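# Move the box beside the blue foam block into the door-side tote

## Task

Find the cardboard box that sits beside a blue foam block and get it into the tote near the door, resting fully inside with no part over the tote's rim; every other box must remain on its desk; the robot must not topple or finish leaning; the result counts only if it holds without the robot supporting it at the end.

## Robot and tools

ROBOT. A Hello Robot Stretch 3 with one arm: a two-wheel differential base (0.33 m long, 0.34 m wide), a lift riding up a mast, and a telescoping arm that reaches out to the robot's right side. The base cannot slide sideways; to move the gripper forward or back, drive the base. On-the-spot turns pivot at the midpoint of the drive wheels, 0.05 m behind the front edge. With the arm pulled in and the wrist folded, a turn sweeps a radius of 0.28 m; an unfolded level wrist reaches outside that circle.

FRAMES. Base frame: origin on the floor between the drive wheels, x forward, y left, z up. hand_pose is reported in this frame at the point where closed fingertips meet; with wrist joints at zero its x axis points up, y back along the arm toward the mast, z toward the robot's rear. Odometry frame is the base frame at scene start. base_odometry comes only from wheel rotation, so slip shows up as travel; heading is positive left, -3.142 to 3.142. turned_by_wheels and turned_by_imu give the turn since the previous result, positive left. base_tilt is in degrees, forward and right positive, with a fixed bias of up to about 4 degrees.

TOOL execute_actions. Argument actions is a list holding exactly one action object (or empty, which just reports state and images). One arm, one action: its parts start together. An action may contain:
- base: exactly one of {"translate_m": d}, a straight drive offset in metres from the base's last reported position, forward positive, -1 to 1; or {"rotate_rad": d}, a turn offset in radians, left/counter-clockwise positive, -3.2 to 3.2.
- joints: absolute targets keyed by joint name: lift_m 0 to 1.1 (arm height on mast, metres); arm_m 0 to 0.52 (extension, metres); wrist_yaw_rad -1.345 to 4.42 (0 along the arm, positive swings toward the front, 3.0 folds over the base); wrist_pitch_rad -1.57 to 0.451 (0 level, negative tips fingers down); wrist_roll_rad -2.911 to 2.911 (0 fingers side by side); gripper_m -0.089 to 0.179 (bigger is wider; real fingertip gap is less than the value, by about 0.007 near closed and 0.025 wide open, zero below 0.007); head_pan_rad -3.953 to 1.73 (0 forward, positive left, -1.57 looks along the arm); head_tilt_rad -1.53 to 0.419 (negative down).
- contact_limits: {"arm_m": effort%} from 1 to 100; the arm motion halts (contact_stop) when its effort reaches this, negative sense when retracting. It also caps holding force until the next action. Too low stops immediately; values above the maximum are clipped.
cameras: list of head_camera, nav_camera, wrist_camera or all; omitted/null means all, [] means none. Any unknown key, name or out-of-range number rejects the call and nothing moves. Joints or base left out of an action may still be driving to earlier targets. An action is capped at 15 s.

TOOL wait: seconds 0 to 10; nothing new is commanded, then state and images return.
TOOL zoom_image: camera and region [x0, y0, x1, y1] in pixels from the top-left of that camera's latest full image, at most 504 by 504.
TOOL finished_scene: scene number; closes the scene permanently once the last command has been held, and reports success. Replying without a tool call also ends things.

RESULTS. base_status and joint_status say how each commanded motion ended: done (for the base, wheels turned the commanded amount even if slipping), off_target (stopped short, may still push), contact_stop, time_out, torque_fault (old target dropped; holds where it stopped unless slack or disabled). Arm or lift that hits something firmly goes slack until next commanded; a slack lift under load may sink, and closing fingers on a surface can raise it. Base, wrist and head have no contact stop and keep pushing. A wrist servo strained for several seconds disables for 10 s. on_its_own lists uncommanded behaviour; its "held at" is a target, not a position. motor_effort is percent of max, positive toward higher values, peak in brackets, with sizeable bias and noise; positive wheel effort pushes forward. lidar_m: 12 distances in metres from the base origin, 30-degree sectors starting straight ahead and going counter-clockwise (4th left, 7th behind, 10th right), "-" for nothing; scan plane 0.17 m high, range 0.15 to 12 m, blind to glass and the robot, partly blocked by the mast and by low lift. wrist_depth_mm (45 to 1000) and head_depth_mm (280 to 4000, image sideways) are 7x7 median depth grids from the top left. If a result reports a stop, later calls in the same reply are skipped.

SPEED. Fast base (0.30 m/s, 1.9 rad/s) only with lift_m under 0.30, arm_m under 0.03 and wrist_yaw_rad over 2.54; otherwise 0.10 m/s and 0.63 rad/s.

GRIPPER. Grip by commanding gripper_m below the object's width (lower squeezes harder, but stall protection eases force). Release by commanding at least 0.02 above where contact began. Readings do not confirm a grasp; check cameras or effort.

CAUTIONS. Fold or unfold the wrist only with lift_m between 0.32 and 0.95, wrist_pitch_rad -0.4 and roll near 0; once folded, lift may go down to 0.25. With yaw below -0.4 keep pitch at -0.5 or lower. Arm pushes against rigid things with the gripper above about 0.45 m can tip the robot, more so with raised contact limits or repeated pushes. Never drive while gripping or pushing something fixed; snagging furniture, especially reversing, can tip it. If tilt appears, back off in small steps, free the gripper, and lower lift to about 0.2 if still leaning. Avoid drops, slams and hard pushes; objects may be nudged occasionally by outside forces. Quicker robot motion is better.

Each tool is called after "Emit:" as a command line: name --argument value for each argument, lists and objects as JSON in quotes; but a table of rows of numbers goes row by row, as --pt "numbers of a row", without its own name.

## Session

Emit:
execute_actions --actions '[]'

Scene clock: 0.00 s.
base_odometry: x=+0.000 y=+0.000 heading=+0.000 (m, m, rad; odometry frame)
turned_by_wheels: +0.000 (rad since the last result)
turned_by_imu: +0.000 (rad since the last result)
base_tilt: forward=+0.6 right=+1.2 (deg)
lidar_m: 0.73 0.65 0.65 0.78 1.54 1.55 1.22 1.08 1.08 1.29 1.93 1.23
head_depth_mm: 1804 1128 1137 1142 1143 1148 1155 / 1019 1001 1003 1011 1010 1014 1017 / 890 900 900 903 901 907 908 / 812 809 813 815 818 819 824 / 742 742 744 746 748 748 752 / 683 682 687 686 688 690 690 / 634 634 634 636 637 640 641
base_status: not commanded
joint_positions: lift_m=+0.326 arm_m=+0.002 wrist_yaw_rad=+2.914 wrist_pitch_rad=-0.405 wrist_roll_rad=+0.018 gripper_m=+0.037 head_pan_rad=+0.000 head_tilt_rad=+0.006
joint_status: not commanded
motor_effort: left_wheel=+0 right_wheel=+0 lift_m=+33 arm_m=+1 wrist_yaw_rad=+0 wrist_pitch_rad=+6 wrist_roll_rad=+0 gripper_m=+0 head_pan_rad=+0 head_tilt_rad=+2 (%)
hand_pose: x=+0.0296 y=+0.0736 z=+0.3413 quat_wxyz=(+0.221, +0.710, +0.061, +0.666) (m; base frame)
wrist_depth_mm: - - - 699 602 539 475 / - - - 779 654 579 514 / - - - 840 710 604 541 / 771 - 800 806 756 667 570 / 646 - 657 646 664 636 627 / 537 519 519 534 522 543 544 / 461 477 - 469 467 461 478
pictures: head_camera (sideways: a quarter turn clockwise sets it upright), nav_camera (sideways: a quarter turn counterclockwise sets it upright), wrist_camera
Images, in order (width x height): head_camera 896x504, nav_camera 672x504, wrist_camera 644x364.

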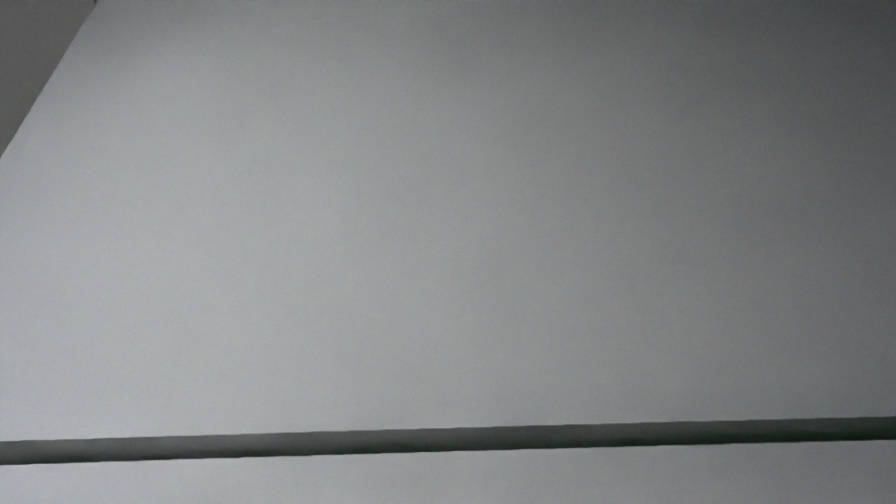

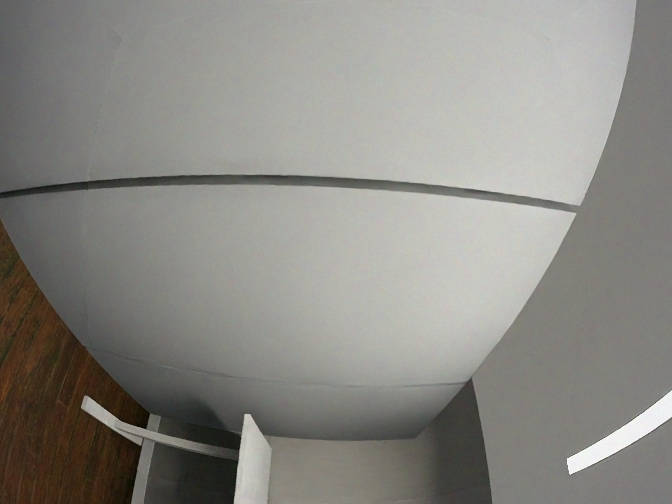

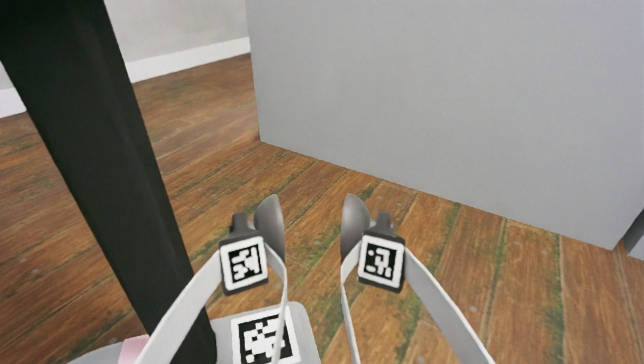

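Emit:
execute_actions --actions '[{"joints":{"head_pan_rad":-1.2,"head_tilt_rad":-0.5}}]' --cameras '["head_camera","nav_camera"]'

Emit:
execute_actions --actions '[{"joints":{"head_pan_rad":-2.6,"head_tilt_rad":-0.5}}]' --cameras '["head_camera","nav_camera"]'

Emit:
execute_actions --actions '[{"joints":{"head_pan_rad":-3.9,"head_tilt_rad":-0.5}}]' --cameras '["head_camera","nav_camera"]'

Scene clock: 1.80 s.
base_odometry: x=+0.000 y=+0.000 heading=+0.000 (m, m, rad; odometry frame)
turned_by_wheels: +0.000 (rad since the last result)
turned_by_imu: -0.001 (rad since the last result)
base_tilt: forward=+0.6 right=+1.1 (deg)
lidar_m: 0.74 0.65 0.65 0.78 1.54 1.55 1.22 1.08 1.09 1.28 1.94 1.22
head_depth_mm: 1544 1611 1726 1829 1847 1539 1280 / 1797 1861 2048 2232 1926 1539 1290 / 2047 1986 2336 2333 1909 1535 1297 / 2008 2019 2408 2522 1925 1549 1293 / 1935 2017 2283 2457 1951 1562 1291 / 1862 1943 2221 2368 1960 1565 1302 / 1810 1879 2120 2295 1971 1571 1315
base_status: not commanded
joint_positions: lift_m=+0.326 arm_m=+0.002 wrist_yaw_rad=+2.914 wrist_pitch_rad=-0.405 wrist_roll_rad=+0.018 gripper_m=+0.037 head_pan_rad=-1.193 head_tilt_rad=-0.493
joint_status: all done
motor_effort: left_wheel=+0(0) right_wheel=+0(0) lift_m=+33(34) arm_m=+1(2) wrist_yaw_rad=+0(0) wrist_pitch_rad=+7(6) wrist_roll_rad=+0(0) gripper_m=+0(0) head_pan_rad=-4(58) head_tilt_rad=-3(23) (%)
hand_pose: x=+0.0296 y=+0.0736 z=+0.3413 quat_wxyz=(+0.221, +0.710, +0.061, +0.666) (m; base frame)
wrist_depth_mm: - - - 704 614 524 476 / - - - 791 663 573 505 / - - - 839 707 596 545 / 815 - 813 802 761 668 573 / 636 - 667 652 650 639 602 / 531 516 520 533 523 562 540 / 454 476 - 467 471 477 470
pictures: head_camera (sideways: a quarter turn clockwise sets it upright), nav_camera (sideways: a quarter turn counterclockwise sets it upright)
Images, in order (width x height): head_camera 896x504, nav_camera 672x504.

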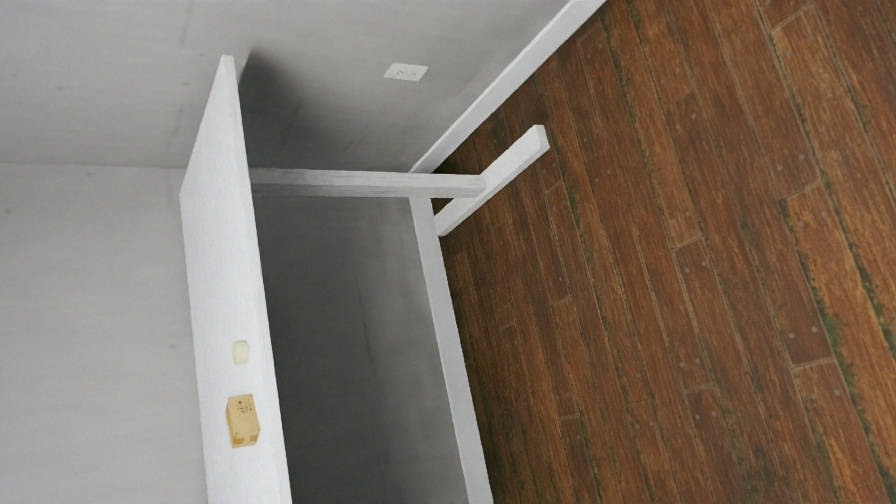

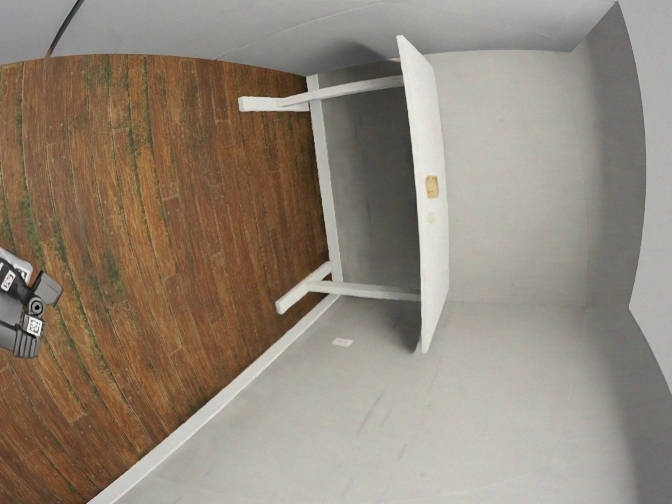

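Scene clock: 3.03 s.
base_odometry: x=+0.000 y=+0.000 heading=+0.000 (m, m, rad; odometry frame)
turned_by_wheels: +0.000 (rad since the last result)
turned_by_imu: +0.000 (rad since the last result)
base_tilt: forward=+0.6 right=+1.1 (deg)
lidar_m: 0.73 0.65 0.65 0.77 1.54 1.55 1.23 1.08 1.09 1.29 1.94 1.22
head_depth_mm: 969 1068 1177 1309 1496 1535 1279 / 951 1040 1154 1288 1457 1537 1286 / 914 1024 1130 1258 1429 1538 1293 / 897 1004 1110 1232 1378 1509 1301 / 882 983 1088 1200 1348 1477 1306 / 867 968 1060 1175 1313 1447 1306 / 855 951 1041 1147 1286 1446 1318
base_status: not commanded
joint_positions: lift_m=+0.326 arm_m=+0.002 wrist_yaw_rad=+2.914 wrist_pitch_rad=-0.405 wrist_roll_rad=+0.018 gripper_m=+0.037 head_pan_rad=-2.593 head_tilt_rad=-0.494
joint_status: all done
motor_effort: left_wheel=+0(0) right_wheel=+0(0) lift_m=+33(34) arm_m=+1(2) wrist_yaw_rad=+0(1) wrist_pitch_rad=+6(6) wrist_roll_rad=+0(0) gripper_m=+0(1) head_pan_rad=-5(57) head_tilt_rad=-3(1) (%)
hand_pose: x=+0.0296 y=+0.0736 z=+0.3413 quat_wxyz=(+0.221, +0.710, +0.061, +0.666) (m; base frame)
wrist_depth_mm: - - - 715 611 532 475 / - - - 772 646 576 498 / - - - 855 712 622 533 / 801 - 800 807 731 669 563 / 648 - 658 649 661 642 617 / 531 512 519 532 525 532 548 / 467 475 - 466 473 475 470
pictures: head_camera (sideways: a quarter turn clockwise sets it upright), nav_camera (sideways: a quarter turn counterclockwise sets it upright)
Images, in order (width x height): head_camera 896x504, nav_camera 672x504.

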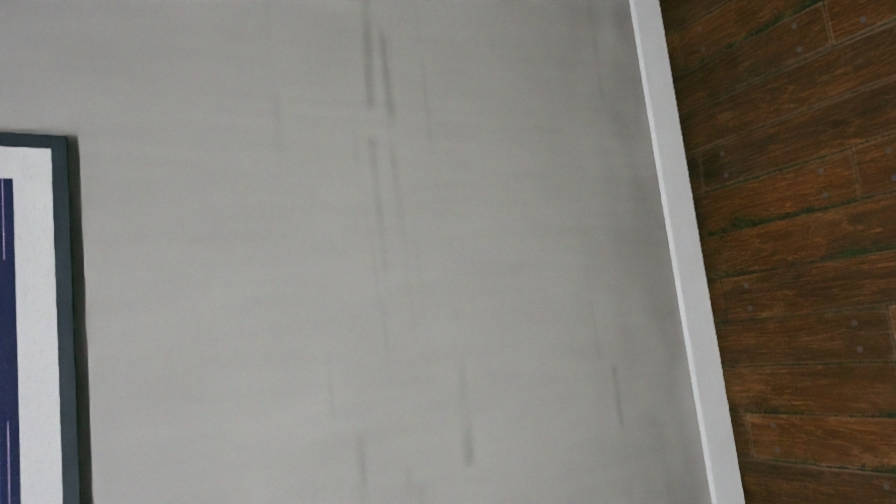

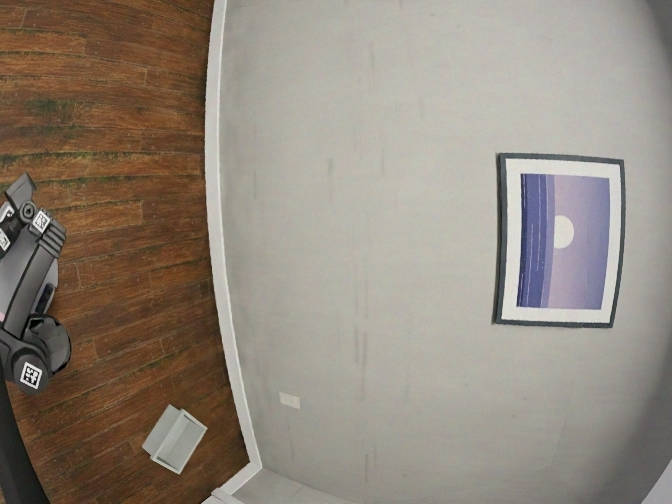

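Scene clock: 4.23 s.
base_odometry: x=+0.000 y=+0.000 heading=+0.000 (m, m, rad; odometry frame)
turned_by_wheels: +0.000 (rad since the last result)
turned_by_imu: +0.000 (rad since the last result)
base_tilt: forward=+0.6 right=+1.2 (deg)
lidar_m: 0.73 0.65 0.65 0.78 1.54 1.55 1.22 1.08 1.08 1.29 1.93 1.23
head_depth_mm: - - - - - - - / 1293 1415 1558 1720 1867 1588 - / 1300 1414 1572 1744 1877 1552 1290 / 1310 1429 1576 1768 1893 1546 1290 / 1327 1448 1596 1798 1924 1558 1303 / 1340 1471 1606 1815 1936 1514 1296 / 1346 1478 1640 1845 1971 1516 1310
base_status: not commanded
joint_positions: lift_m=+0.326 arm_m=+0.002 wrist_yaw_rad=+2.914 wrist_pitch_rad=-0.405 wrist_roll_rad=+0.018 gripper_m=+0.037 head_pan_rad=-3.893 head_tilt_rad=-0.494
joint_status: all done
motor_effort: left_wheel=+0(0) right_wheel=+0(0) lift_m=+34(33) arm_m=+2(2) wrist_yaw_rad=+0(0) wrist_pitch_rad=+6(6) wrist_roll_rad=+0(0) gripper_m=+0(0) head_pan_rad=-4(59) head_tilt_rad=-3(2) (%)
hand_pose: x=+0.0296 y=+0.0736 z=+0.3413 quat_wxyz=(+0.221, +0.710, +0.061, +0.666) (m; base frame)
wrist_depth_mm: - - - 693 614 538 471 / - - - 760 642 586 494 / - - - 846 703 624 541 / 804 - 800 821 759 656 574 / 666 - 659 632 654 669 604 / 535 513 527 542 525 545 540 / 461 477 - 464 465 467 466
pictures: head_camera (sideways: a quarter turn clockwise sets it upright), nav_camera (sideways: a quarter turn counterclockwise sets it upright)
Images, in order (width x height): head_camera 896x504, nav_camera 672x504.

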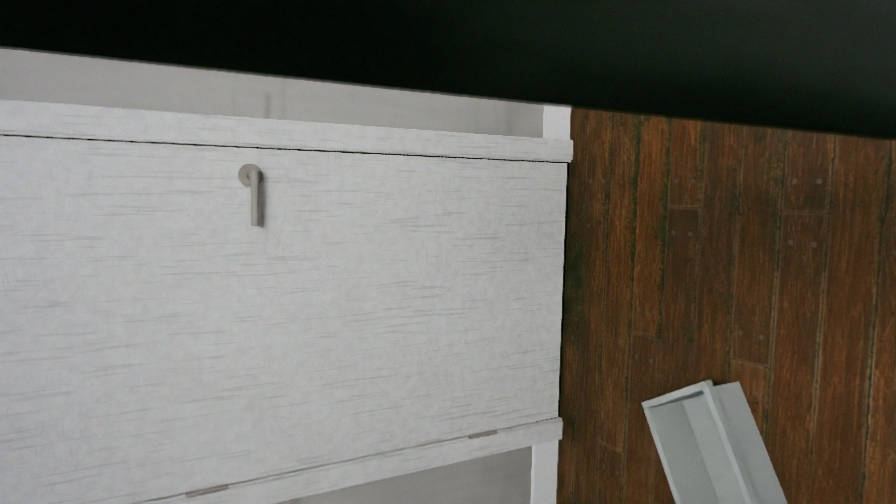

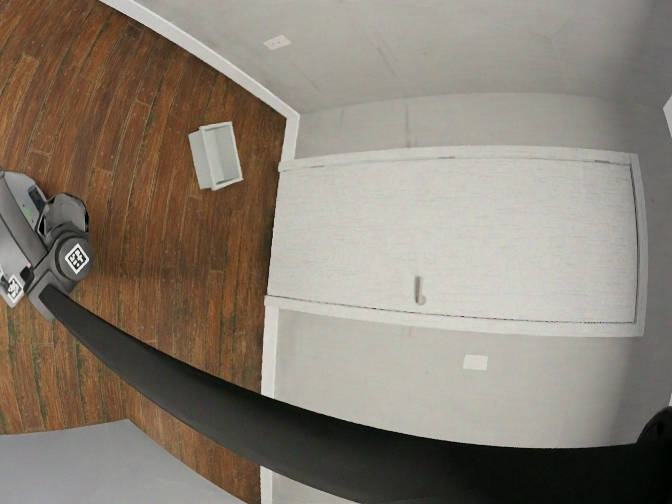

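Emit:
execute_actions --actions '[{"joints":{"lift_m":0.27,"wrist_yaw_rad":3.0,"head_pan_rad":-0.5,"head_tilt_rad":-0.7}}]' --cameras '[]'

Emit:
execute_actions --actions '[{"base":{"rotate_rad":2.1}}]' --cameras '["head_camera","nav_camera"]'

Scene clock: 7.47 s.
base_odometry: x=+0.000 y=+0.000 heading=+0.000 (m, m, rad; odometry frame)
turned_by_wheels: +0.000 (rad since the last result)
turned_by_imu: -0.001 (rad since the last result)
base_tilt: forward=+0.6 right=+1.2 (deg)
lidar_m: 0.73 0.65 0.65 0.77 1.54 1.55 1.22 1.08 1.08 1.29 1.93 1.22
head_depth_mm: 1503 2056 2254 1920 1569 1345 1162 / 1531 2129 2338 1915 1586 1354 1168 / 1558 2140 2295 1935 1598 1347 1172 / 1596 1898 2129 1929 1605 1351 1173 / 1333 1438 1577 1750 1594 1363 1186 / 1097 1171 1264 1355 1473 1361 1184 / 933 983 1045 1114 1190 1284 1182
base_status: not commanded
joint_positions: lift_m=+0.270 arm_m=+0.002 wrist_yaw_rad=+2.998 wrist_pitch_rad=-0.406 wrist_roll_rad=+0.018 gripper_m=+0.037 head_pan_rad=-0.507 head_tilt_rad=-0.691
joint_status: all done
motor_effort: left_wheel=+0(1) right_wheel=+0(0) lift_m=+24(27) arm_m=+2(2) wrist_yaw_rad=+2(3) wrist_pitch_rad=+6(6) wrist_roll_rad=+0(0) gripper_m=+0(0) head_pan_rad=+4(58) head_tilt_rad=-3(15) (%)
hand_pose: x=+0.0111 y=+0.0771 z=+0.2858 quat_wxyz=(+0.193, +0.707, +0.091, +0.674) (m; base frame)
wrist_depth_mm: - - - 735 644 538 479 / - - - 815 684 568 504 / 929 - 935 885 742 619 543 / 702 679 719 700 728 663 573 / 553 587 - 564 577 579 562 / 480 481 - 479 466 484 483 / - - - - 406 408 409
pictures: none
No camera images: the call's "cameras" was empty. Leave "cameras" out to get every camera's image.

Scene clock: 9.93 s.
base_odometry: x=+0.000 y=+0.000 heading=+2.100 (m, m, rad; odometry frame)
turned_by_wheels: +2.100 (rad since the last result)
turned_by_imu: +2.050 (rad since the last result)
base_tilt: forward=+0.6 right=+1.2 (deg)
lidar_m: 1.54 1.55 1.23 1.08 1.09 1.28 1.93 1.24 0.74 0.65 0.65 0.77
head_depth_mm: 629 694 767 862 985 1141 1165 / 686 759 854 970 1127 1280 1167 / 1889 2094 2289 1135 1367 1359 1166 / 1798 2021 2259 1940 1598 1354 1177 / 1667 1840 2078 1954 1607 1350 1181 / 1544 1715 1899 1963 1609 1359 1184 / 1442 1578 1738 1893 1625 1365 1192
base_status: done
joint_positions: lift_m=+0.270 arm_m=+0.002 wrist_yaw_rad=+2.998 wrist_pitch_rad=-0.406 wrist_roll_rad=+0.018 gripper_m=+0.037 head_pan_rad=-0.507 head_tilt_rad=-0.691
joint_status: not commanded
motor_effort: left_wheel=-2(8) right_wheel=+2(8) lift_m=+24(24) arm_m=+1(2) wrist_yaw_rad=+1(2) wrist_pitch_rad=+6(6) wrist_roll_rad=+0(0) gripper_m=+0(0) head_pan_rad=+3(4) head_tilt_rad=-4(4) (%)
hand_pose: x=+0.0111 y=+0.0771 z=+0.2858 quat_wxyz=(+0.193, +0.707, +0.091, +0.675) (m; base frame)
wrist_depth_mm: 801 - 987 - - - - / 875 - - - - - - / 877 - 946 935 946 924 900 / 694 681 713 731 728 716 701 / 559 566 - 560 563 568 580 / 466 494 - 481 467 482 484 / - - - - 415 412 412
pictures: head_camera (sideways: a quarter turn clockwise sets it upright), nav_camera (sideways: a quarter turn counterclockwise sets it upright)
Images, in order (width x height): head_camera 896x504, nav_camera 672x504.

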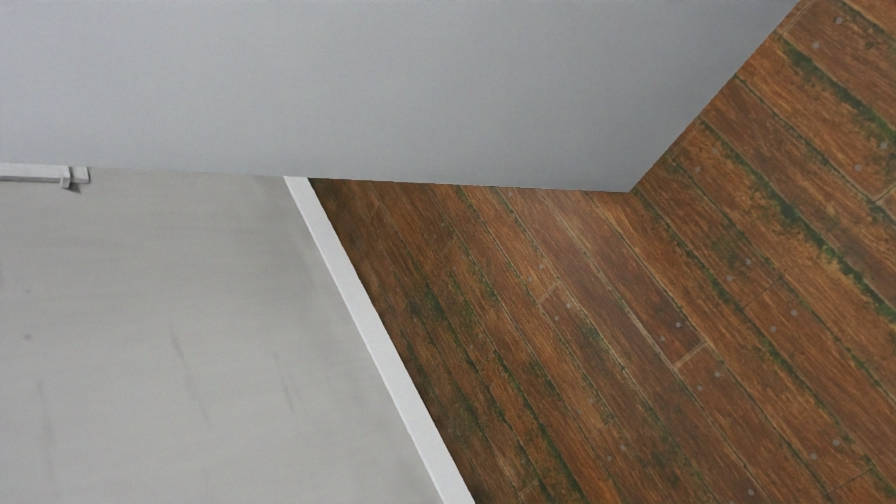

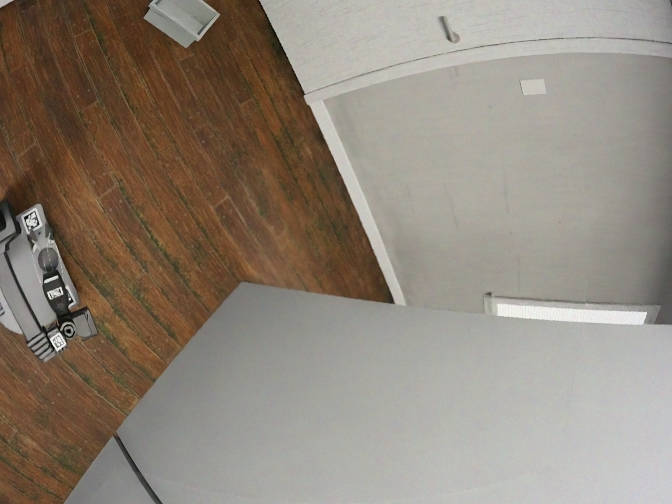

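Emit:
execute_actions --actions '[{"base":{"translate_m":1.0},"joints":{"head_pan_rad":-1.3,"head_tilt_rad":-0.5}}]' --cameras '["head_camera","nav_camera"]'

Scene clock: 15.93 s.
base_odometry: x=-0.505 y=+0.863 heading=+2.100 (m, m, rad; odometry frame)
turned_by_wheels: +0.000 (rad since the last result)
turned_by_imu: -0.004 (rad since the last result)
base_tilt: forward=+0.6 right=+1.2 (deg)
lidar_m: 0.59 0.57 0.68 1.26 1.31 1.54 2.79 0.81 0.57 0.78 1.14 0.68
head_depth_mm: 2907 3235 3417 2477 1888 1519 1258 / 2949 3204 3357 2469 1888 1527 1275 / 2944 3273 3431 2493 1892 1529 1274 / 2974 3293 3482 2527 1911 1536 1286 / 2930 3212 3266 2555 1901 1534 1290 / 2043 2017 2074 2068 1894 1552 1286 / 1477 1479 1459 1500 1505 1464 1291
base_status: done
joint_positions: lift_m=+0.270 arm_m=+0.002 wrist_yaw_rad=+2.999 wrist_pitch_rad=-0.406 wrist_roll_rad=+0.018 gripper_m=+0.037 head_pan_rad=-1.293 head_tilt_rad=-0.507
joint_status: all done
motor_effort: left_wheel=-2(7) right_wheel=+1(6) lift_m=+24(25) arm_m=+1(2) wrist_yaw_rad=+3(1) wrist_pitch_rad=+6(7) wrist_roll_rad=+0(0) gripper_m=+0(0) head_pan_rad=-4(51) head_tilt_rad=+3(14) (%)
hand_pose: x=+0.0110 y=+0.0771 z=+0.2858 quat_wxyz=(+0.193, +0.707, +0.091, +0.675) (m; base frame)
wrist_depth_mm: 937 - - - 788 584 457 / - - - - 841 601 465 / 928 - 799 949 812 636 482 / 696 702 713 703 708 650 508 / 567 575 - 563 573 570 500 / 476 486 - 482 461 480 476 / - - - - 411 414 410
pictures: head_camera (sideways: a quarter turn clockwise sets it upright), nav_camera (sideways: a quarter turn counterclockwise sets it upright)
Images, in order (width x height): head_camera 896x504, nav_camera 672x504.

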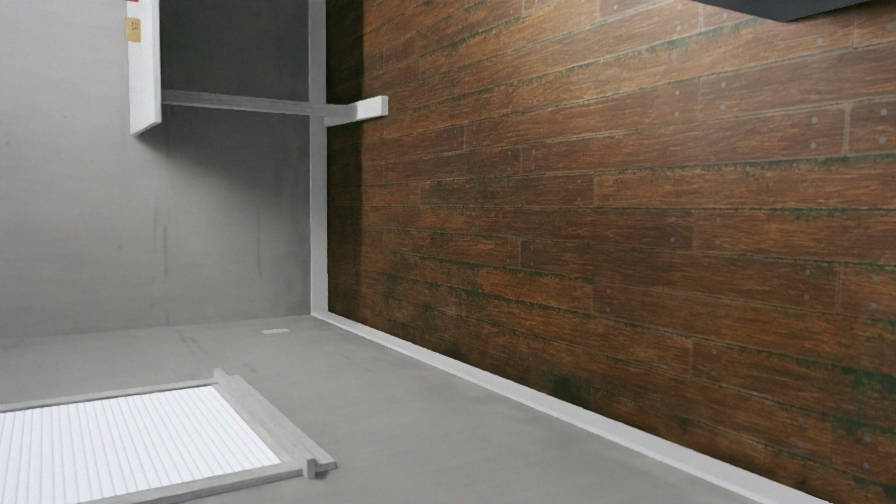

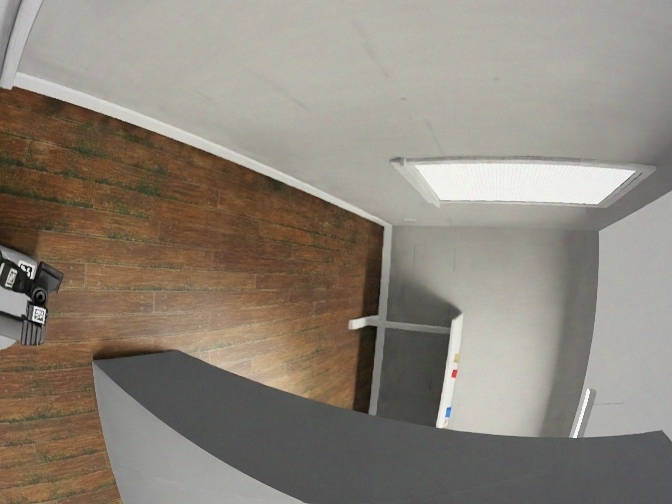

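Emit:
execute_actions --actions '[{"base":{"rotate_rad":-1.33},"joints":{"head_pan_rad":-0.3,"head_tilt_rad":-0.5}}]' --cameras '[]'

Emit:
execute_actions --actions '[{"base":{"translate_m":1.0},"joints":{"head_pan_rad":-0.6,"head_tilt_rad":-0.4}}]' --cameras '["head_camera","nav_camera"]'

Scene clock: 18.67 s.
base_odometry: x=-0.505 y=+0.863 heading=+0.770 (m, m, rad; odometry frame)
turned_by_wheels: -1.330 (rad since the last result)
turned_by_imu: -1.300 (rad since the last result)
base_tilt: forward=+0.6 right=+1.2 (deg)
lidar_m: 2.16 0.83 0.61 0.57 0.60 0.83 1.31 1.36 1.89 1.55 0.59 0.56
head_depth_mm: 572 602 636 673 717 765 861 / 686 730 777 842 909 990 1086 / 3153 3393 3483 2292 1775 1440 1279 / 3085 3403 3573 2499 1911 1537 1285 / 3016 3246 3481 2529 1926 1540 1292 / 2926 3182 3466 2551 1929 1557 1289 / 2832 3115 3361 2592 1939 1558 1301
base_status: done
joint_positions: lift_m=+0.270 arm_m=+0.002 wrist_yaw_rad=+2.999 wrist_pitch_rad=-0.406 wrist_roll_rad=+0.018 gripper_m=+0.037 head_pan_rad=-0.307 head_tilt_rad=-0.507
joint_status: all done
motor_effort: left_wheel=+1(10) right_wheel=-1(4) lift_m=+24(24) arm_m=+1(1) wrist_yaw_rad=+1(2) wrist_pitch_rad=+6(6) wrist_roll_rad=+0(0) gripper_m=+0(0) head_pan_rad=+4(57) head_tilt_rad=+3(3) (%)
hand_pose: x=+0.0110 y=+0.0771 z=+0.2858 quat_wxyz=(+0.193, +0.707, +0.091, +0.675) (m; base frame)
wrist_depth_mm: 499 - 548 573 619 646 672 / 527 - 587 631 660 706 756 / 565 - 636 682 750 758 805 / 622 640 685 715 730 718 730 / 570 559 - 569 573 574 582 / 464 483 - 472 462 474 480 / - - - - 412 409 418
pictures: none
No camera images: the call's "cameras" was empty. Leave "cameras" out to get every camera's image.

Scene clock: 23.60 s.
base_odometry: x=+0.213 y=+1.559 heading=+0.770 (m, m, rad; odometry frame)
turned_by_wheels: +0.000 (rad since the last result)
turned_by_imu: -0.004 (rad since the last result)
base_tilt: forward=+0.5 right=+1.2 (deg)
lidar_m: 2.05 0.81 0.60 0.58 0.60 0.83 2.31 0.54 0.40 1.27 3.04 2.54
head_depth_mm: 3023 3341 3678 2953 2130 1655 1356 / 2854 3043 3371 3014 2156 1668 1358 / 2652 2822 3065 2848 2167 1670 1364 / 2518 2665 2937 2962 2153 1674 1375 / 2351 2488 2669 2881 2159 1683 1373 / 2221 2341 2568 2721 2176 1700 1380 / 2100 2253 2036 2525 2201 1699 1375
base_status: done
joint_positions: lift_m=+0.270 arm_m=+0.002 wrist_yaw_rad=+2.999 wrist_pitch_rad=-0.406 wrist_roll_rad=+0.018 gripper_m=+0.037 head_pan_rad=-0.593 head_tilt_rad=-0.408
joint_status: all done
motor_effort: left_wheel=+1(11) right_wheel=-2(4) lift_m=+25(25) arm_m=+1(1) wrist_yaw_rad=+1(1) wrist_pitch_rad=+6(6) wrist_roll_rad=+0(0) gripper_m=+0(0) head_pan_rad=-4(32) head_tilt_rad=+2(10) (%)
hand_pose: x=+0.0110 y=+0.0771 z=+0.2858 quat_wxyz=(+0.193, +0.707, +0.091, +0.675) (m; base frame)
wrist_depth_mm: 495 - 526 558 589 613 657 / 529 - 578 605 646 661 732 / 587 - 640 670 692 738 820 / 624 638 672 693 712 716 723 / 561 573 - 574 570 572 574 / 474 499 - 479 462 481 481 / - - - - 413 404 414
pictures: head_camera (sideways: a quarter turn clockwise sets it upright), nav_camera (sideways: a quarter turn counterclockwise sets it upright)
Images, in order (width x height): head_camera 896x504, nav_camera 672x504.

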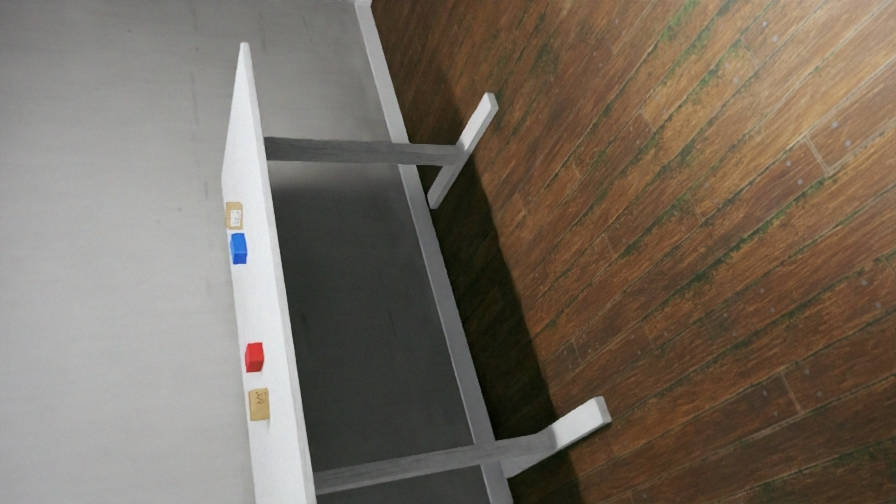

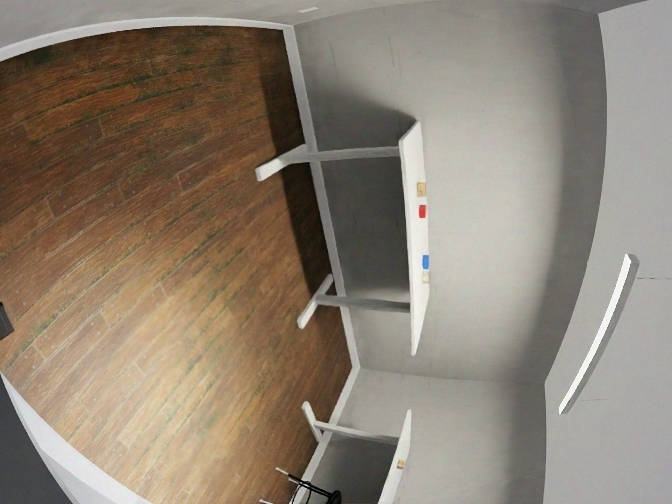

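Emit:
execute_actions --actions '[{"base":{"rotate_rad":-0.9},"joints":{"head_pan_rad":0.0,"head_tilt_rad":-0.5}}]' --cameras '[]'

Emit:
execute_actions --actions '[{"base":{"translate_m":1.0},"joints":{"head_pan_rad":0.3,"head_tilt_rad":-0.5}}]' --cameras '["head_camera","nav_camera"]'

Scene clock: 28.20 s.
base_odometry: x=+0.213 y=+1.559 heading=-0.130 (m, m, rad; odometry frame)
turned_by_wheels: -0.900 (rad since the last result)
turned_by_imu: -0.881 (rad since the last result)
base_tilt: forward=+0.6 right=+1.2 (deg)
lidar_m: 2.59 2.05 1.39 0.71 0.58 0.58 0.64 1.00 2.31 0.48 0.40 1.29
head_depth_mm: 2857 3028 3322 2520 1900 1534 1283 / 3119 3366 3518 2548 1922 1534 1288 / 3340 3650 3718 2555 1932 1548 1290 / 3234 3607 3709 2602 1920 1549 1296 / 2964 3149 3398 2587 1941 1559 1300 / 2689 2727 3060 2639 1953 1560 1298 / 2491 2504 2790 2643 1977 1565 1300
base_status: done
joint_positions: lift_m=+0.270 arm_m=+0.002 wrist_yaw_rad=+2.999 wrist_pitch_rad=-0.406 wrist_roll_rad=+0.018 gripper_m=+0.037 head_pan_rad=-0.007 head_tilt_rad=-0.494
joint_status: all done
motor_effort: left_wheel=+1(10) right_wheel=-2(5) lift_m=+25(25) arm_m=+1(1) wrist_yaw_rad=+2(2) wrist_pitch_rad=+6(6) wrist_roll_rad=+0(0) gripper_m=+0(0) head_pan_rad=+4(45) head_tilt_rad=-2(10) (%)
hand_pose: x=+0.0110 y=+0.0771 z=+0.2858 quat_wxyz=(+0.193, +0.707, +0.091, +0.675) (m; base frame)
wrist_depth_mm: 449 - 766 - - - - / 471 - 813 - - - - / 498 - 827 935 929 968 952 / 518 590 718 718 700 713 734 / 535 551 - 569 563 585 580 / 467 490 - 480 462 483 490 / - - - - 410 412 418
pictures: none
No camera images: the call's "cameras" was empty. Leave "cameras" out to get every camera's image.

Scene clock: 33.13 s.
base_odometry: x=+1.205 y=+1.430 heading=-0.130 (m, m, rad; odometry frame)
turned_by_wheels: +0.000 (rad since the last result)
turned_by_imu: -0.004 (rad since the last result)
base_tilt: forward=+0.6 right=+1.2 (deg)
lidar_m: 2.23 1.62 1.40 1.65 1.36 1.34 1.48 0.83 1.19 0.90 1.63 1.79
head_depth_mm: 2244 2507 2826 2526 1914 1536 1280 / 2082 2279 2554 2567 1912 1541 1284 / 1973 2098 2387 2476 1909 1552 1287 / 1834 1914 1677 2255 1933 1547 1291 / 1739 1812 2023 2244 1961 1554 1296 / 1647 1723 1313 2105 1942 1564 1311 / 1555 1636 1219 1960 1967 1571 1301
base_status: done
joint_positions: lift_m=+0.270 arm_m=+0.002 wrist_yaw_rad=+2.999 wrist_pitch_rad=-0.406 wrist_roll_rad=+0.018 gripper_m=+0.037 head_pan_rad=+0.293 head_tilt_rad=-0.495
joint_status: all done
motor_effort: left_wheel=+1(10) right_wheel=-2(3) lift_m=+25(25) arm_m=+1(1) wrist_yaw_rad=+1(2) wrist_pitch_rad=+6(6) wrist_roll_rad=+0(0) gripper_m=+0(0) head_pan_rad=+4(32) head_tilt_rad=-2(2) (%)
hand_pose: x=+0.0110 y=+0.0771 z=+0.2858 quat_wxyz=(+0.193, +0.707, +0.091, +0.675) (m; base frame)
wrist_depth_mm: - - - - - - - / - - - - - - - / 888 - 934 964 951 952 945 / 701 682 702 705 701 713 737 / 561 567 - 566 576 569 564 / 470 492 - 475 459 480 483 / - - - - 409 407 410
pictures: head_camera (sideways: a quarter turn clockwise sets it upright), nav_camera (sideways: a quarter turn counterclockwise sets it upright)
Images, in order (width x height): head_camera 896x504, nav_camera 672x504.

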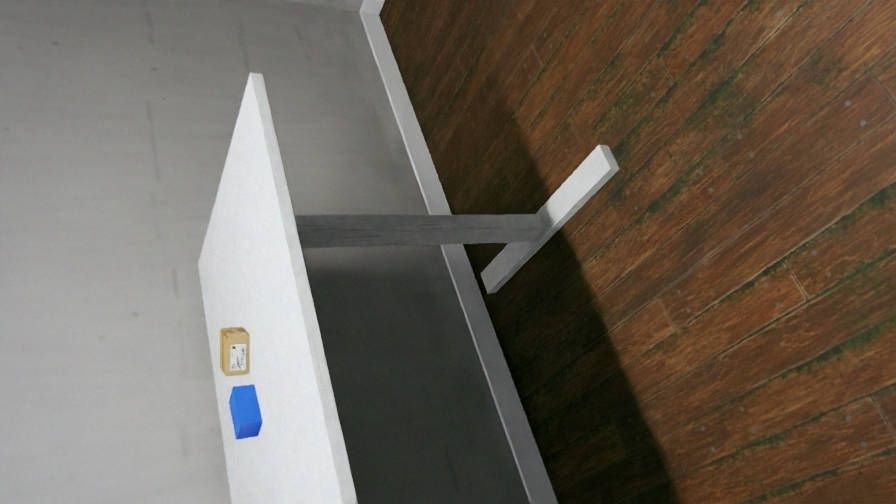

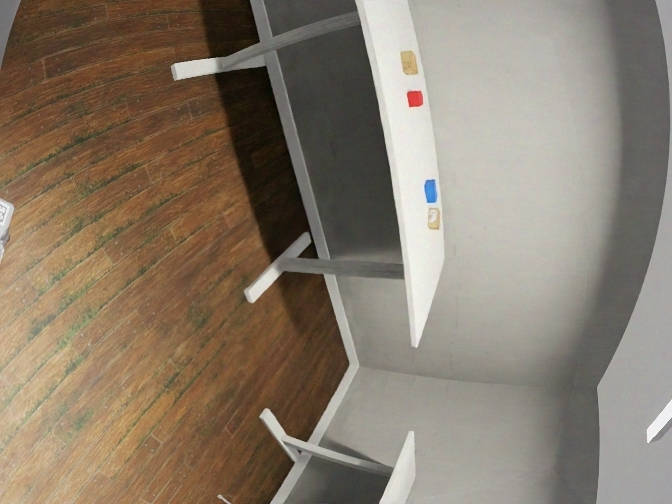

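Emit:
execute_actions --actions '[{"base":{"translate_m":0.95},"joints":{"head_pan_rad":-1.57,"head_tilt_rad":-0.6}}]' --cameras '[]'

Emit:
execute_actions --actions '[{"base":{"rotate_rad":2.48}}]' --cameras '["head_camera","nav_camera"]'

Scene clock: 40.30 s.
base_odometry: x=+2.147 y=+1.307 heading=-0.130 (m, m, rad; odometry frame)
turned_by_wheels: +0.000 (rad since the last result)
turned_by_imu: -0.004 (rad since the last result)
base_tilt: forward=+0.6 right=+1.2 (deg)
lidar_m: 1.50 0.75 1.22 1.28 2.09 2.07 1.74 1.36 1.45 1.38 1.19 1.23
head_depth_mm: 1332 1524 1676 1976 1725 1423 1216 / 1537 1459 1630 1860 1730 1430 1218 / 1850 2068 2045 2084 1723 1425 1229 / 1986 1571 2460 2161 1732 1434 1225 / 1896 1361 2105 2059 1747 1440 1231 / 1801 1178 2099 2010 1710 1449 1243 / 1669 1284 1842 1445 1771 1454 1241
base_status: done
joint_positions: lift_m=+0.270 arm_m=+0.002 wrist_yaw_rad=+2.999 wrist_pitch_rad=-0.406 wrist_roll_rad=+0.018 gripper_m=+0.037 head_pan_rad=-1.563 head_tilt_rad=-0.593
joint_status: all done
motor_effort: left_wheel=+1(10) right_wheel=-2(5) lift_m=+25(25) arm_m=+1(1) wrist_yaw_rad=+0(1) wrist_pitch_rad=+6(6) wrist_roll_rad=+0(0) gripper_m=+0(0) head_pan_rad=-5(58) head_tilt_rad=-2(10) (%)
hand_pose: x=+0.0109 y=+0.0771 z=+0.2858 quat_wxyz=(+0.193, +0.707, +0.091, +0.675) (m; base frame)
wrist_depth_mm: - - - - - 967 841 / - - - - - - 890 / 902 - 930 943 948 930 874 / 703 667 696 704 704 695 723 / 571 562 - 575 575 551 549 / 474 487 - 473 469 479 479 / - - - - 409 408 406
pictures: none
No camera images: the call's "cameras" was empty. Leave "cameras" out to get every camera's image.

Scene clock: 43.03 s.
base_odometry: x=+2.147 y=+1.307 heading=+2.350 (m, m, rad; odometry frame)
turned_by_wheels: +2.480 (rad since the last result)
turned_by_imu: +2.422 (rad since the last result)
base_tilt: forward=+0.6 right=+1.2 (deg)
lidar_m: 2.08 2.16 1.74 1.36 1.88 1.19 1.23 1.71 0.76 0.76 1.27 1.28
head_depth_mm: 1020 1093 768 569 1576 1424 1212 / 1016 1100 773 571 1009 1283 1192 / 1022 1101 783 575 1590 1438 1225 / 1028 1105 762 578 1595 1433 1225 / 1029 1107 756 582 1600 1439 1230 / 1032 1115 774 585 1621 1446 1234 / 1037 1117 780 589 1619 1449 1241
base_status: done
joint_positions: lift_m=+0.270 arm_m=+0.002 wrist_yaw_rad=+2.999 wrist_pitch_rad=-0.406 wrist_roll_rad=+0.018 gripper_m=+0.037 head_pan_rad=-1.563 head_tilt_rad=-0.593
joint_status: not commanded
motor_effort: left_wheel=-2(9) right_wheel=+2(9) lift_m=+25(25) arm_m=+1(1) wrist_yaw_rad=+1(2) wrist_pitch_rad=+6(7) wrist_roll_rad=+0(0) gripper_m=+0(0) head_pan_rad=-5(4) head_tilt_rad=-2(3) (%)
hand_pose: x=+0.0109 y=+0.0770 z=+0.2858 quat_wxyz=(+0.193, +0.707, +0.091, +0.675) (m; base frame)
wrist_depth_mm: - - - - - - - / - - - - - - - / 908 - 926 941 960 929 938 / 710 685 712 721 705 715 708 / 558 566 - 572 575 583 569 / 468 488 - 477 462 481 483 / - - - - 409 411 411
pictures: head_camera (sideways: a quarter turn clockwise sets it upright), nav_camera (sideways: a quarter turn counterclockwise sets it upright)
Images, in order (width x height): head_camera 896x504, nav_camera 672x504.

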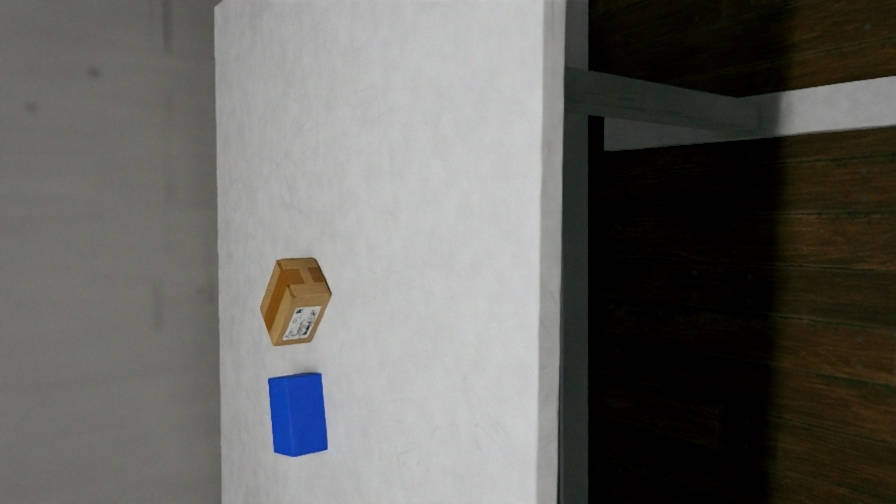

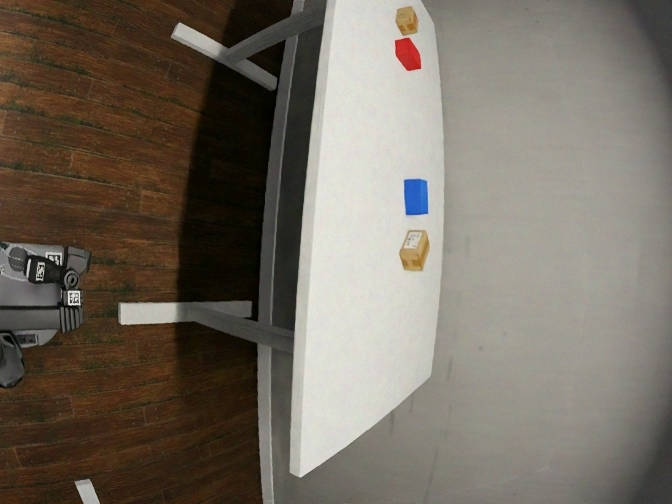

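Emit:
execute_actions --actions '[{"joints":{"lift_m":0.36}}]' --cameras '[]'

Emit:
execute_actions --actions '[{"joints":{"lift_m":1.06,"wrist_yaw_rad":1.5,"gripper_m":0.13}}]' --cameras '[]'

Emit:
execute_actions --actions '[{"joints":{"wrist_yaw_rad":0.8,"arm_m":0.3}}]'

Scene clock: 48.73 s.
base_odometry: x=+2.147 y=+1.307 heading=+2.350 (m, m, rad; odometry frame)
turned_by_wheels: +0.000 (rad since the last result)
turned_by_imu: -0.001 (rad since the last result)
base_tilt: forward=+0.6 right=+1.2 (deg)
lidar_m: 2.07 2.17 1.73 1.36 1.87 1.20 1.23 1.71 0.76 0.75 1.27 1.27
head_depth_mm: 1017 1099 769 568 1576 1424 1214 / 1021 1096 774 574 1009 1285 1192 / 1023 1099 783 575 1597 1438 1224 / 1027 1104 764 577 1599 1436 1225 / 1024 1109 758 582 1603 1447 1236 / 1030 1110 775 587 1612 1448 1235 / 1036 1116 781 588 1626 1456 1236
base_status: not commanded
joint_positions: lift_m=+0.360 arm_m=+0.002 wrist_yaw_rad=+2.999 wrist_pitch_rad=-0.406 wrist_roll_rad=+0.018 gripper_m=+0.037 head_pan_rad=-1.563 head_tilt_rad=-0.593
joint_status: all done
motor_effort: left_wheel=-2(2) right_wheel=+2(2) lift_m=+42(44) arm_m=+1(1) wrist_yaw_rad=+2(2) wrist_pitch_rad=+6(6) wrist_roll_rad=+0(0) gripper_m=+1(1) head_pan_rad=-4(4) head_tilt_rad=-3(2) (%)
hand_pose: x=+0.0109 y=+0.0770 z=+0.3751 quat_wxyz=(+0.193, +0.707, +0.091, +0.675) (m; base frame)
wrist_depth_mm: - - - - - - - / - - - - - - - / - - - - - - - / 843 834 879 868 850 866 909 / 677 687 - 679 700 702 692 / 560 581 - 592 562 598 589 / 493 502 - 503 500 500 492
pictures: none
No camera images: the call's "cameras" was empty. Leave "cameras" out to get every camera's image.

Scene clock: 55.93 s.
base_odometry: x=+2.147 y=+1.307 heading=+2.350 (m, m, rad; odometry frame)
turned_by_wheels: +0.000 (rad since the last result)
turned_by_imu: -0.002 (rad since the last result)
base_tilt: forward=+0.6 right=+1.2 (deg)
lidar_m: 2.08 2.16 1.73 1.36 1.88 1.20 1.23 1.71 0.76 0.76 1.27 1.28
head_depth_mm: 1022 - - - - 1354 1216 / 1022 - - - - 1314 1193 / 1026 1098 - - - - 1203 / 1022 1108 761 578 498 - 1178 / 1030 1108 759 581 499 - 1179 / 1035 1110 773 609 - - 1207 / 1030 1116 779 - - - 1187
base_status: not commanded
joint_positions: lift_m=+1.060 arm_m=+0.002 wrist_yaw_rad=+1.502 wrist_pitch_rad=-0.406 wrist_roll_rad=+0.018 gripper_m=+0.130 head_pan_rad=-1.563 head_tilt_rad=-0.593
joint_status: all done
motor_effort: left_wheel=-2(2) right_wheel=+2(2) lift_m=+42(43) arm_m=+1(1) wrist_yaw_rad=-3(1) wrist_pitch_rad=+6(6) wrist_roll_rad=+0(0) gripper_m=+0(88) head_pan_rad=-4(4) head_tilt_rad=-2(2) (%)
hand_pose: x=+0.2040 y=-0.1622 z=+1.0751 quat_wxyz=(+0.600, +0.580, -0.414, +0.363) (m; base frame)
wrist_depth_mm: - - - - - - - / - - - - 913 791 860 / - - - - - 581 566 / - - - - - 431 435 / - - - - - 372 341 / - - - - - - 290 / - - - - - - 261
pictures: none
No camera images: the call's "cameras" was empty. Leave "cameras" out to get every camera's image.

Scene clock: 59.33 s.
base_odometry: x=+2.147 y=+1.307 heading=+2.350 (m, m, rad; odometry frame)
turned_by_wheels: +0.000 (rad since the last result)
turned_by_imu: -0.001 (rad since the last result)
base_tilt: forward=+0.6 right=+1.2 (deg)
lidar_m: 2.07 2.16 1.74 1.36 1.87 1.19 1.23 1.72 0.76 0.75 1.27 1.28
head_depth_mm: 1045 1085 770 568 1573 1431 1220 / - 1035 775 571 1004 1290 1193 / - - 745 575 1585 1428 1225 / 1015 - 746 578 1601 1442 1229 / 1018 1130 754 582 1608 1445 1229 / 1029 1112 762 583 1611 1454 1240 / 1034 1115 769 589 1635 1455 1240
base_status: not commanded
joint_positions: lift_m=+1.060 arm_m=+0.300 wrist_yaw_rad=+0.801 wrist_pitch_rad=-0.406 wrist_roll_rad=+0.018 gripper_m=+0.130 head_pan_rad=-1.563 head_tilt_rad=-0.593
joint_status: all done
motor_effort: left_wheel=-2(2) right_wheel=+2(2) lift_m=+42(42) arm_m=+4(4) wrist_yaw_rad=-1(3) wrist_pitch_rad=+6(6) wrist_roll_rad=+0(0) gripper_m=+0(0) head_pan_rad=-5(4) head_tilt_rad=-2(2) (%)
hand_pose: x=+0.1407 y=-0.6021 z=+1.0751 quat_wxyz=(+0.688, +0.402, -0.588, +0.135) (m; base frame)
wrist_depth_mm: - - - 842 684 577 492 / - 815 835 828 714 586 522 / 555 552 559 556 555 578 543 / 421 421 422 388 384 427 429 / 339 360 342 344 343 298 347 / 284 278 284 284 285 278 289 / 245 245 246 245 245 249 248
pictures: head_camera (sideways: a quarter turn clockwise sets it upright), nav_camera (sideways: a quarter turn counterclockwise sets it upright), wrist_camera
Images, in order (width x height): head_camera 896x504, nav_camera 672x504, wrist_camera 644x364.

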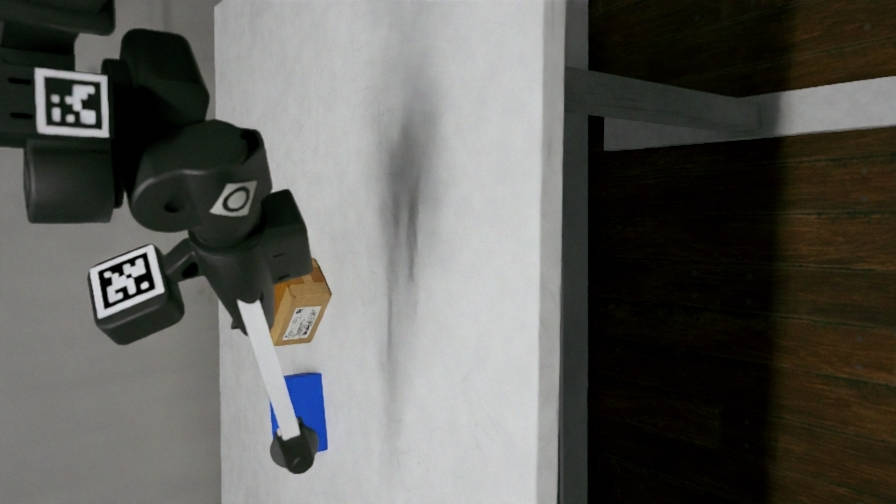

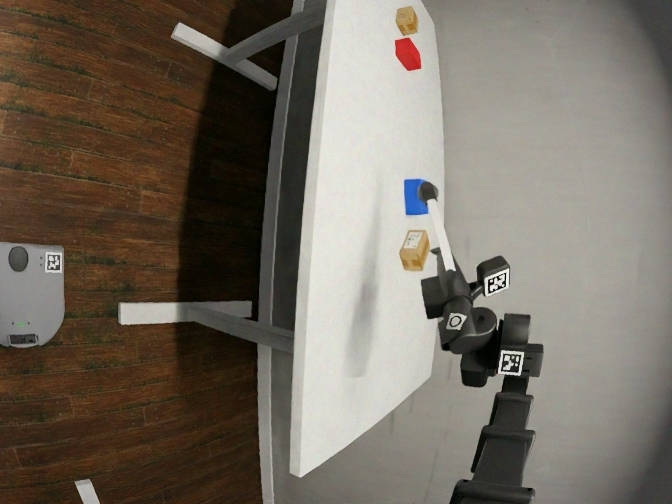

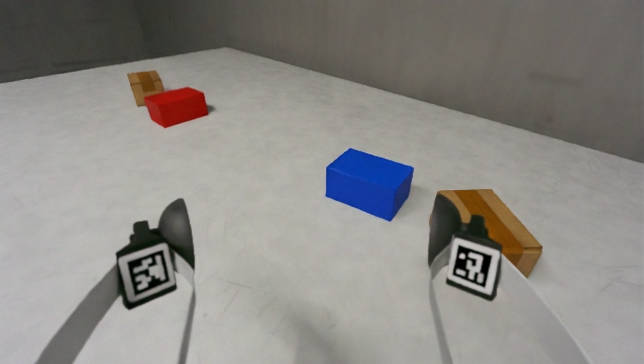

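Emit:
execute_actions --actions '[{"base":{"translate_m":-0.065},"joints":{"arm_m":0.49,"lift_m":1.07}}]'

Scene clock: 62.93 s.
base_odometry: x=+2.192 y=+1.261 heading=+2.350 (m, m, rad; odometry frame)
turned_by_wheels: +0.000 (rad since the last result)
turned_by_imu: -0.001 (rad since the last result)
base_tilt: forward=+0.6 right=+1.2 (deg)
lidar_m: 2.14 2.23 1.77 1.37 1.59 1.14 1.16 1.69 1.26 0.74 1.27 1.33
head_depth_mm: 1044 1114 770 568 1569 1424 1214 / 1031 1092 775 572 1010 1388 1211 / - 1106 781 575 1080 1394 1215 / 999 1062 785 579 1599 1439 1232 / 1026 1089 756 581 1600 1445 1223 / 1032 1108 765 583 1605 1458 1241 / 1033 1108 771 588 1615 1458 1242
base_status: done
joint_positions: lift_m=+1.070 arm_m=+0.490 wrist_yaw_rad=+0.800 wrist_pitch_rad=-0.406 wrist_roll_rad=+0.018 gripper_m=+0.130 head_pan_rad=-1.563 head_tilt_rad=-0.593
joint_status: all done
motor_effort: left_wheel=-2(6) right_wheel=+1(3) lift_m=+42(44) arm_m=+4(6) wrist_yaw_rad=-2(0) wrist_pitch_rad=+6(6) wrist_roll_rad=+0(0) gripper_m=+0(0) head_pan_rad=-4(4) head_tilt_rad=-3(3) (%)
hand_pose: x=+0.1407 y=-0.7921 z=+1.0851 quat_wxyz=(+0.688, +0.402, -0.588, +0.135) (m; base frame)
wrist_depth_mm: - - 815 622 501 415 361 / 847 849 840 682 538 442 372 / 519 569 577 584 560 468 397 / 437 437 442 438 441 462 419 / 352 353 305 359 356 361 363 / 295 289 278 254 297 288 299 / 253 254 247 211 253 258 255
pictures: head_camera (sideways: a quarter turn clockwise sets it upright), nav_camera (sideways: a quarter turn counterclockwise sets it upright), wrist_camera
Images, in order (width x height): head_camera 896x504, nav_camera 672x504, wrist_camera 644x364.

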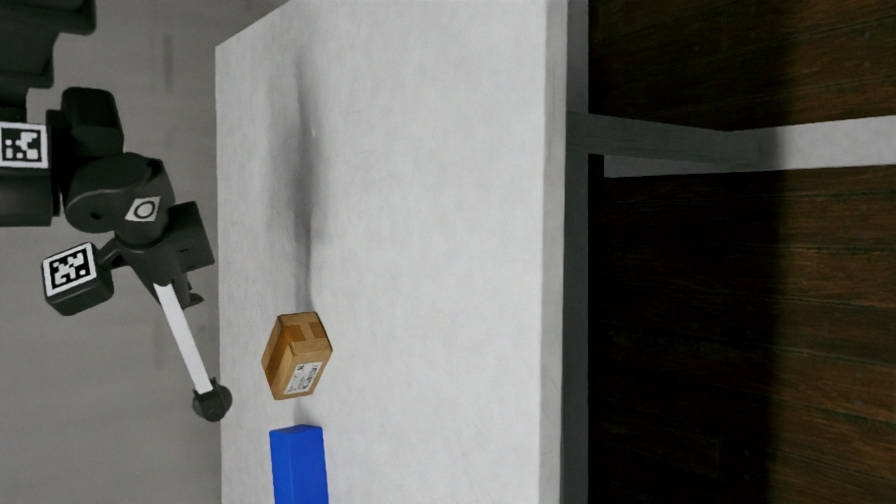

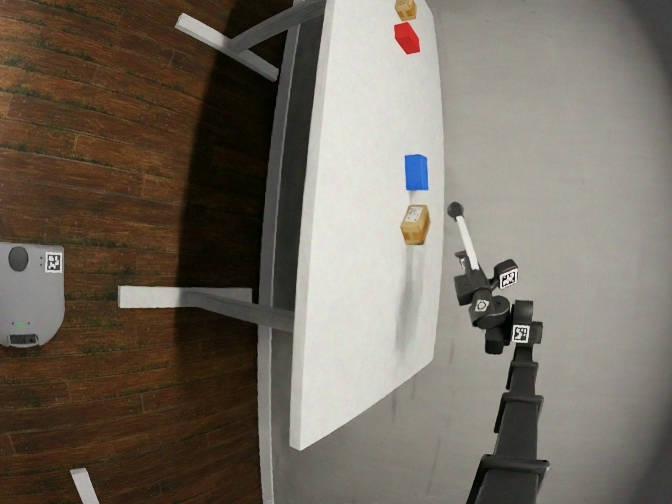

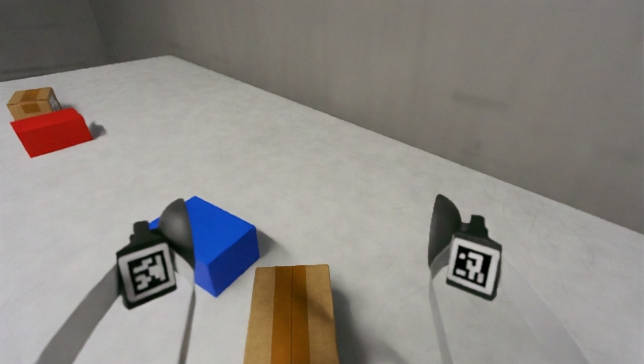

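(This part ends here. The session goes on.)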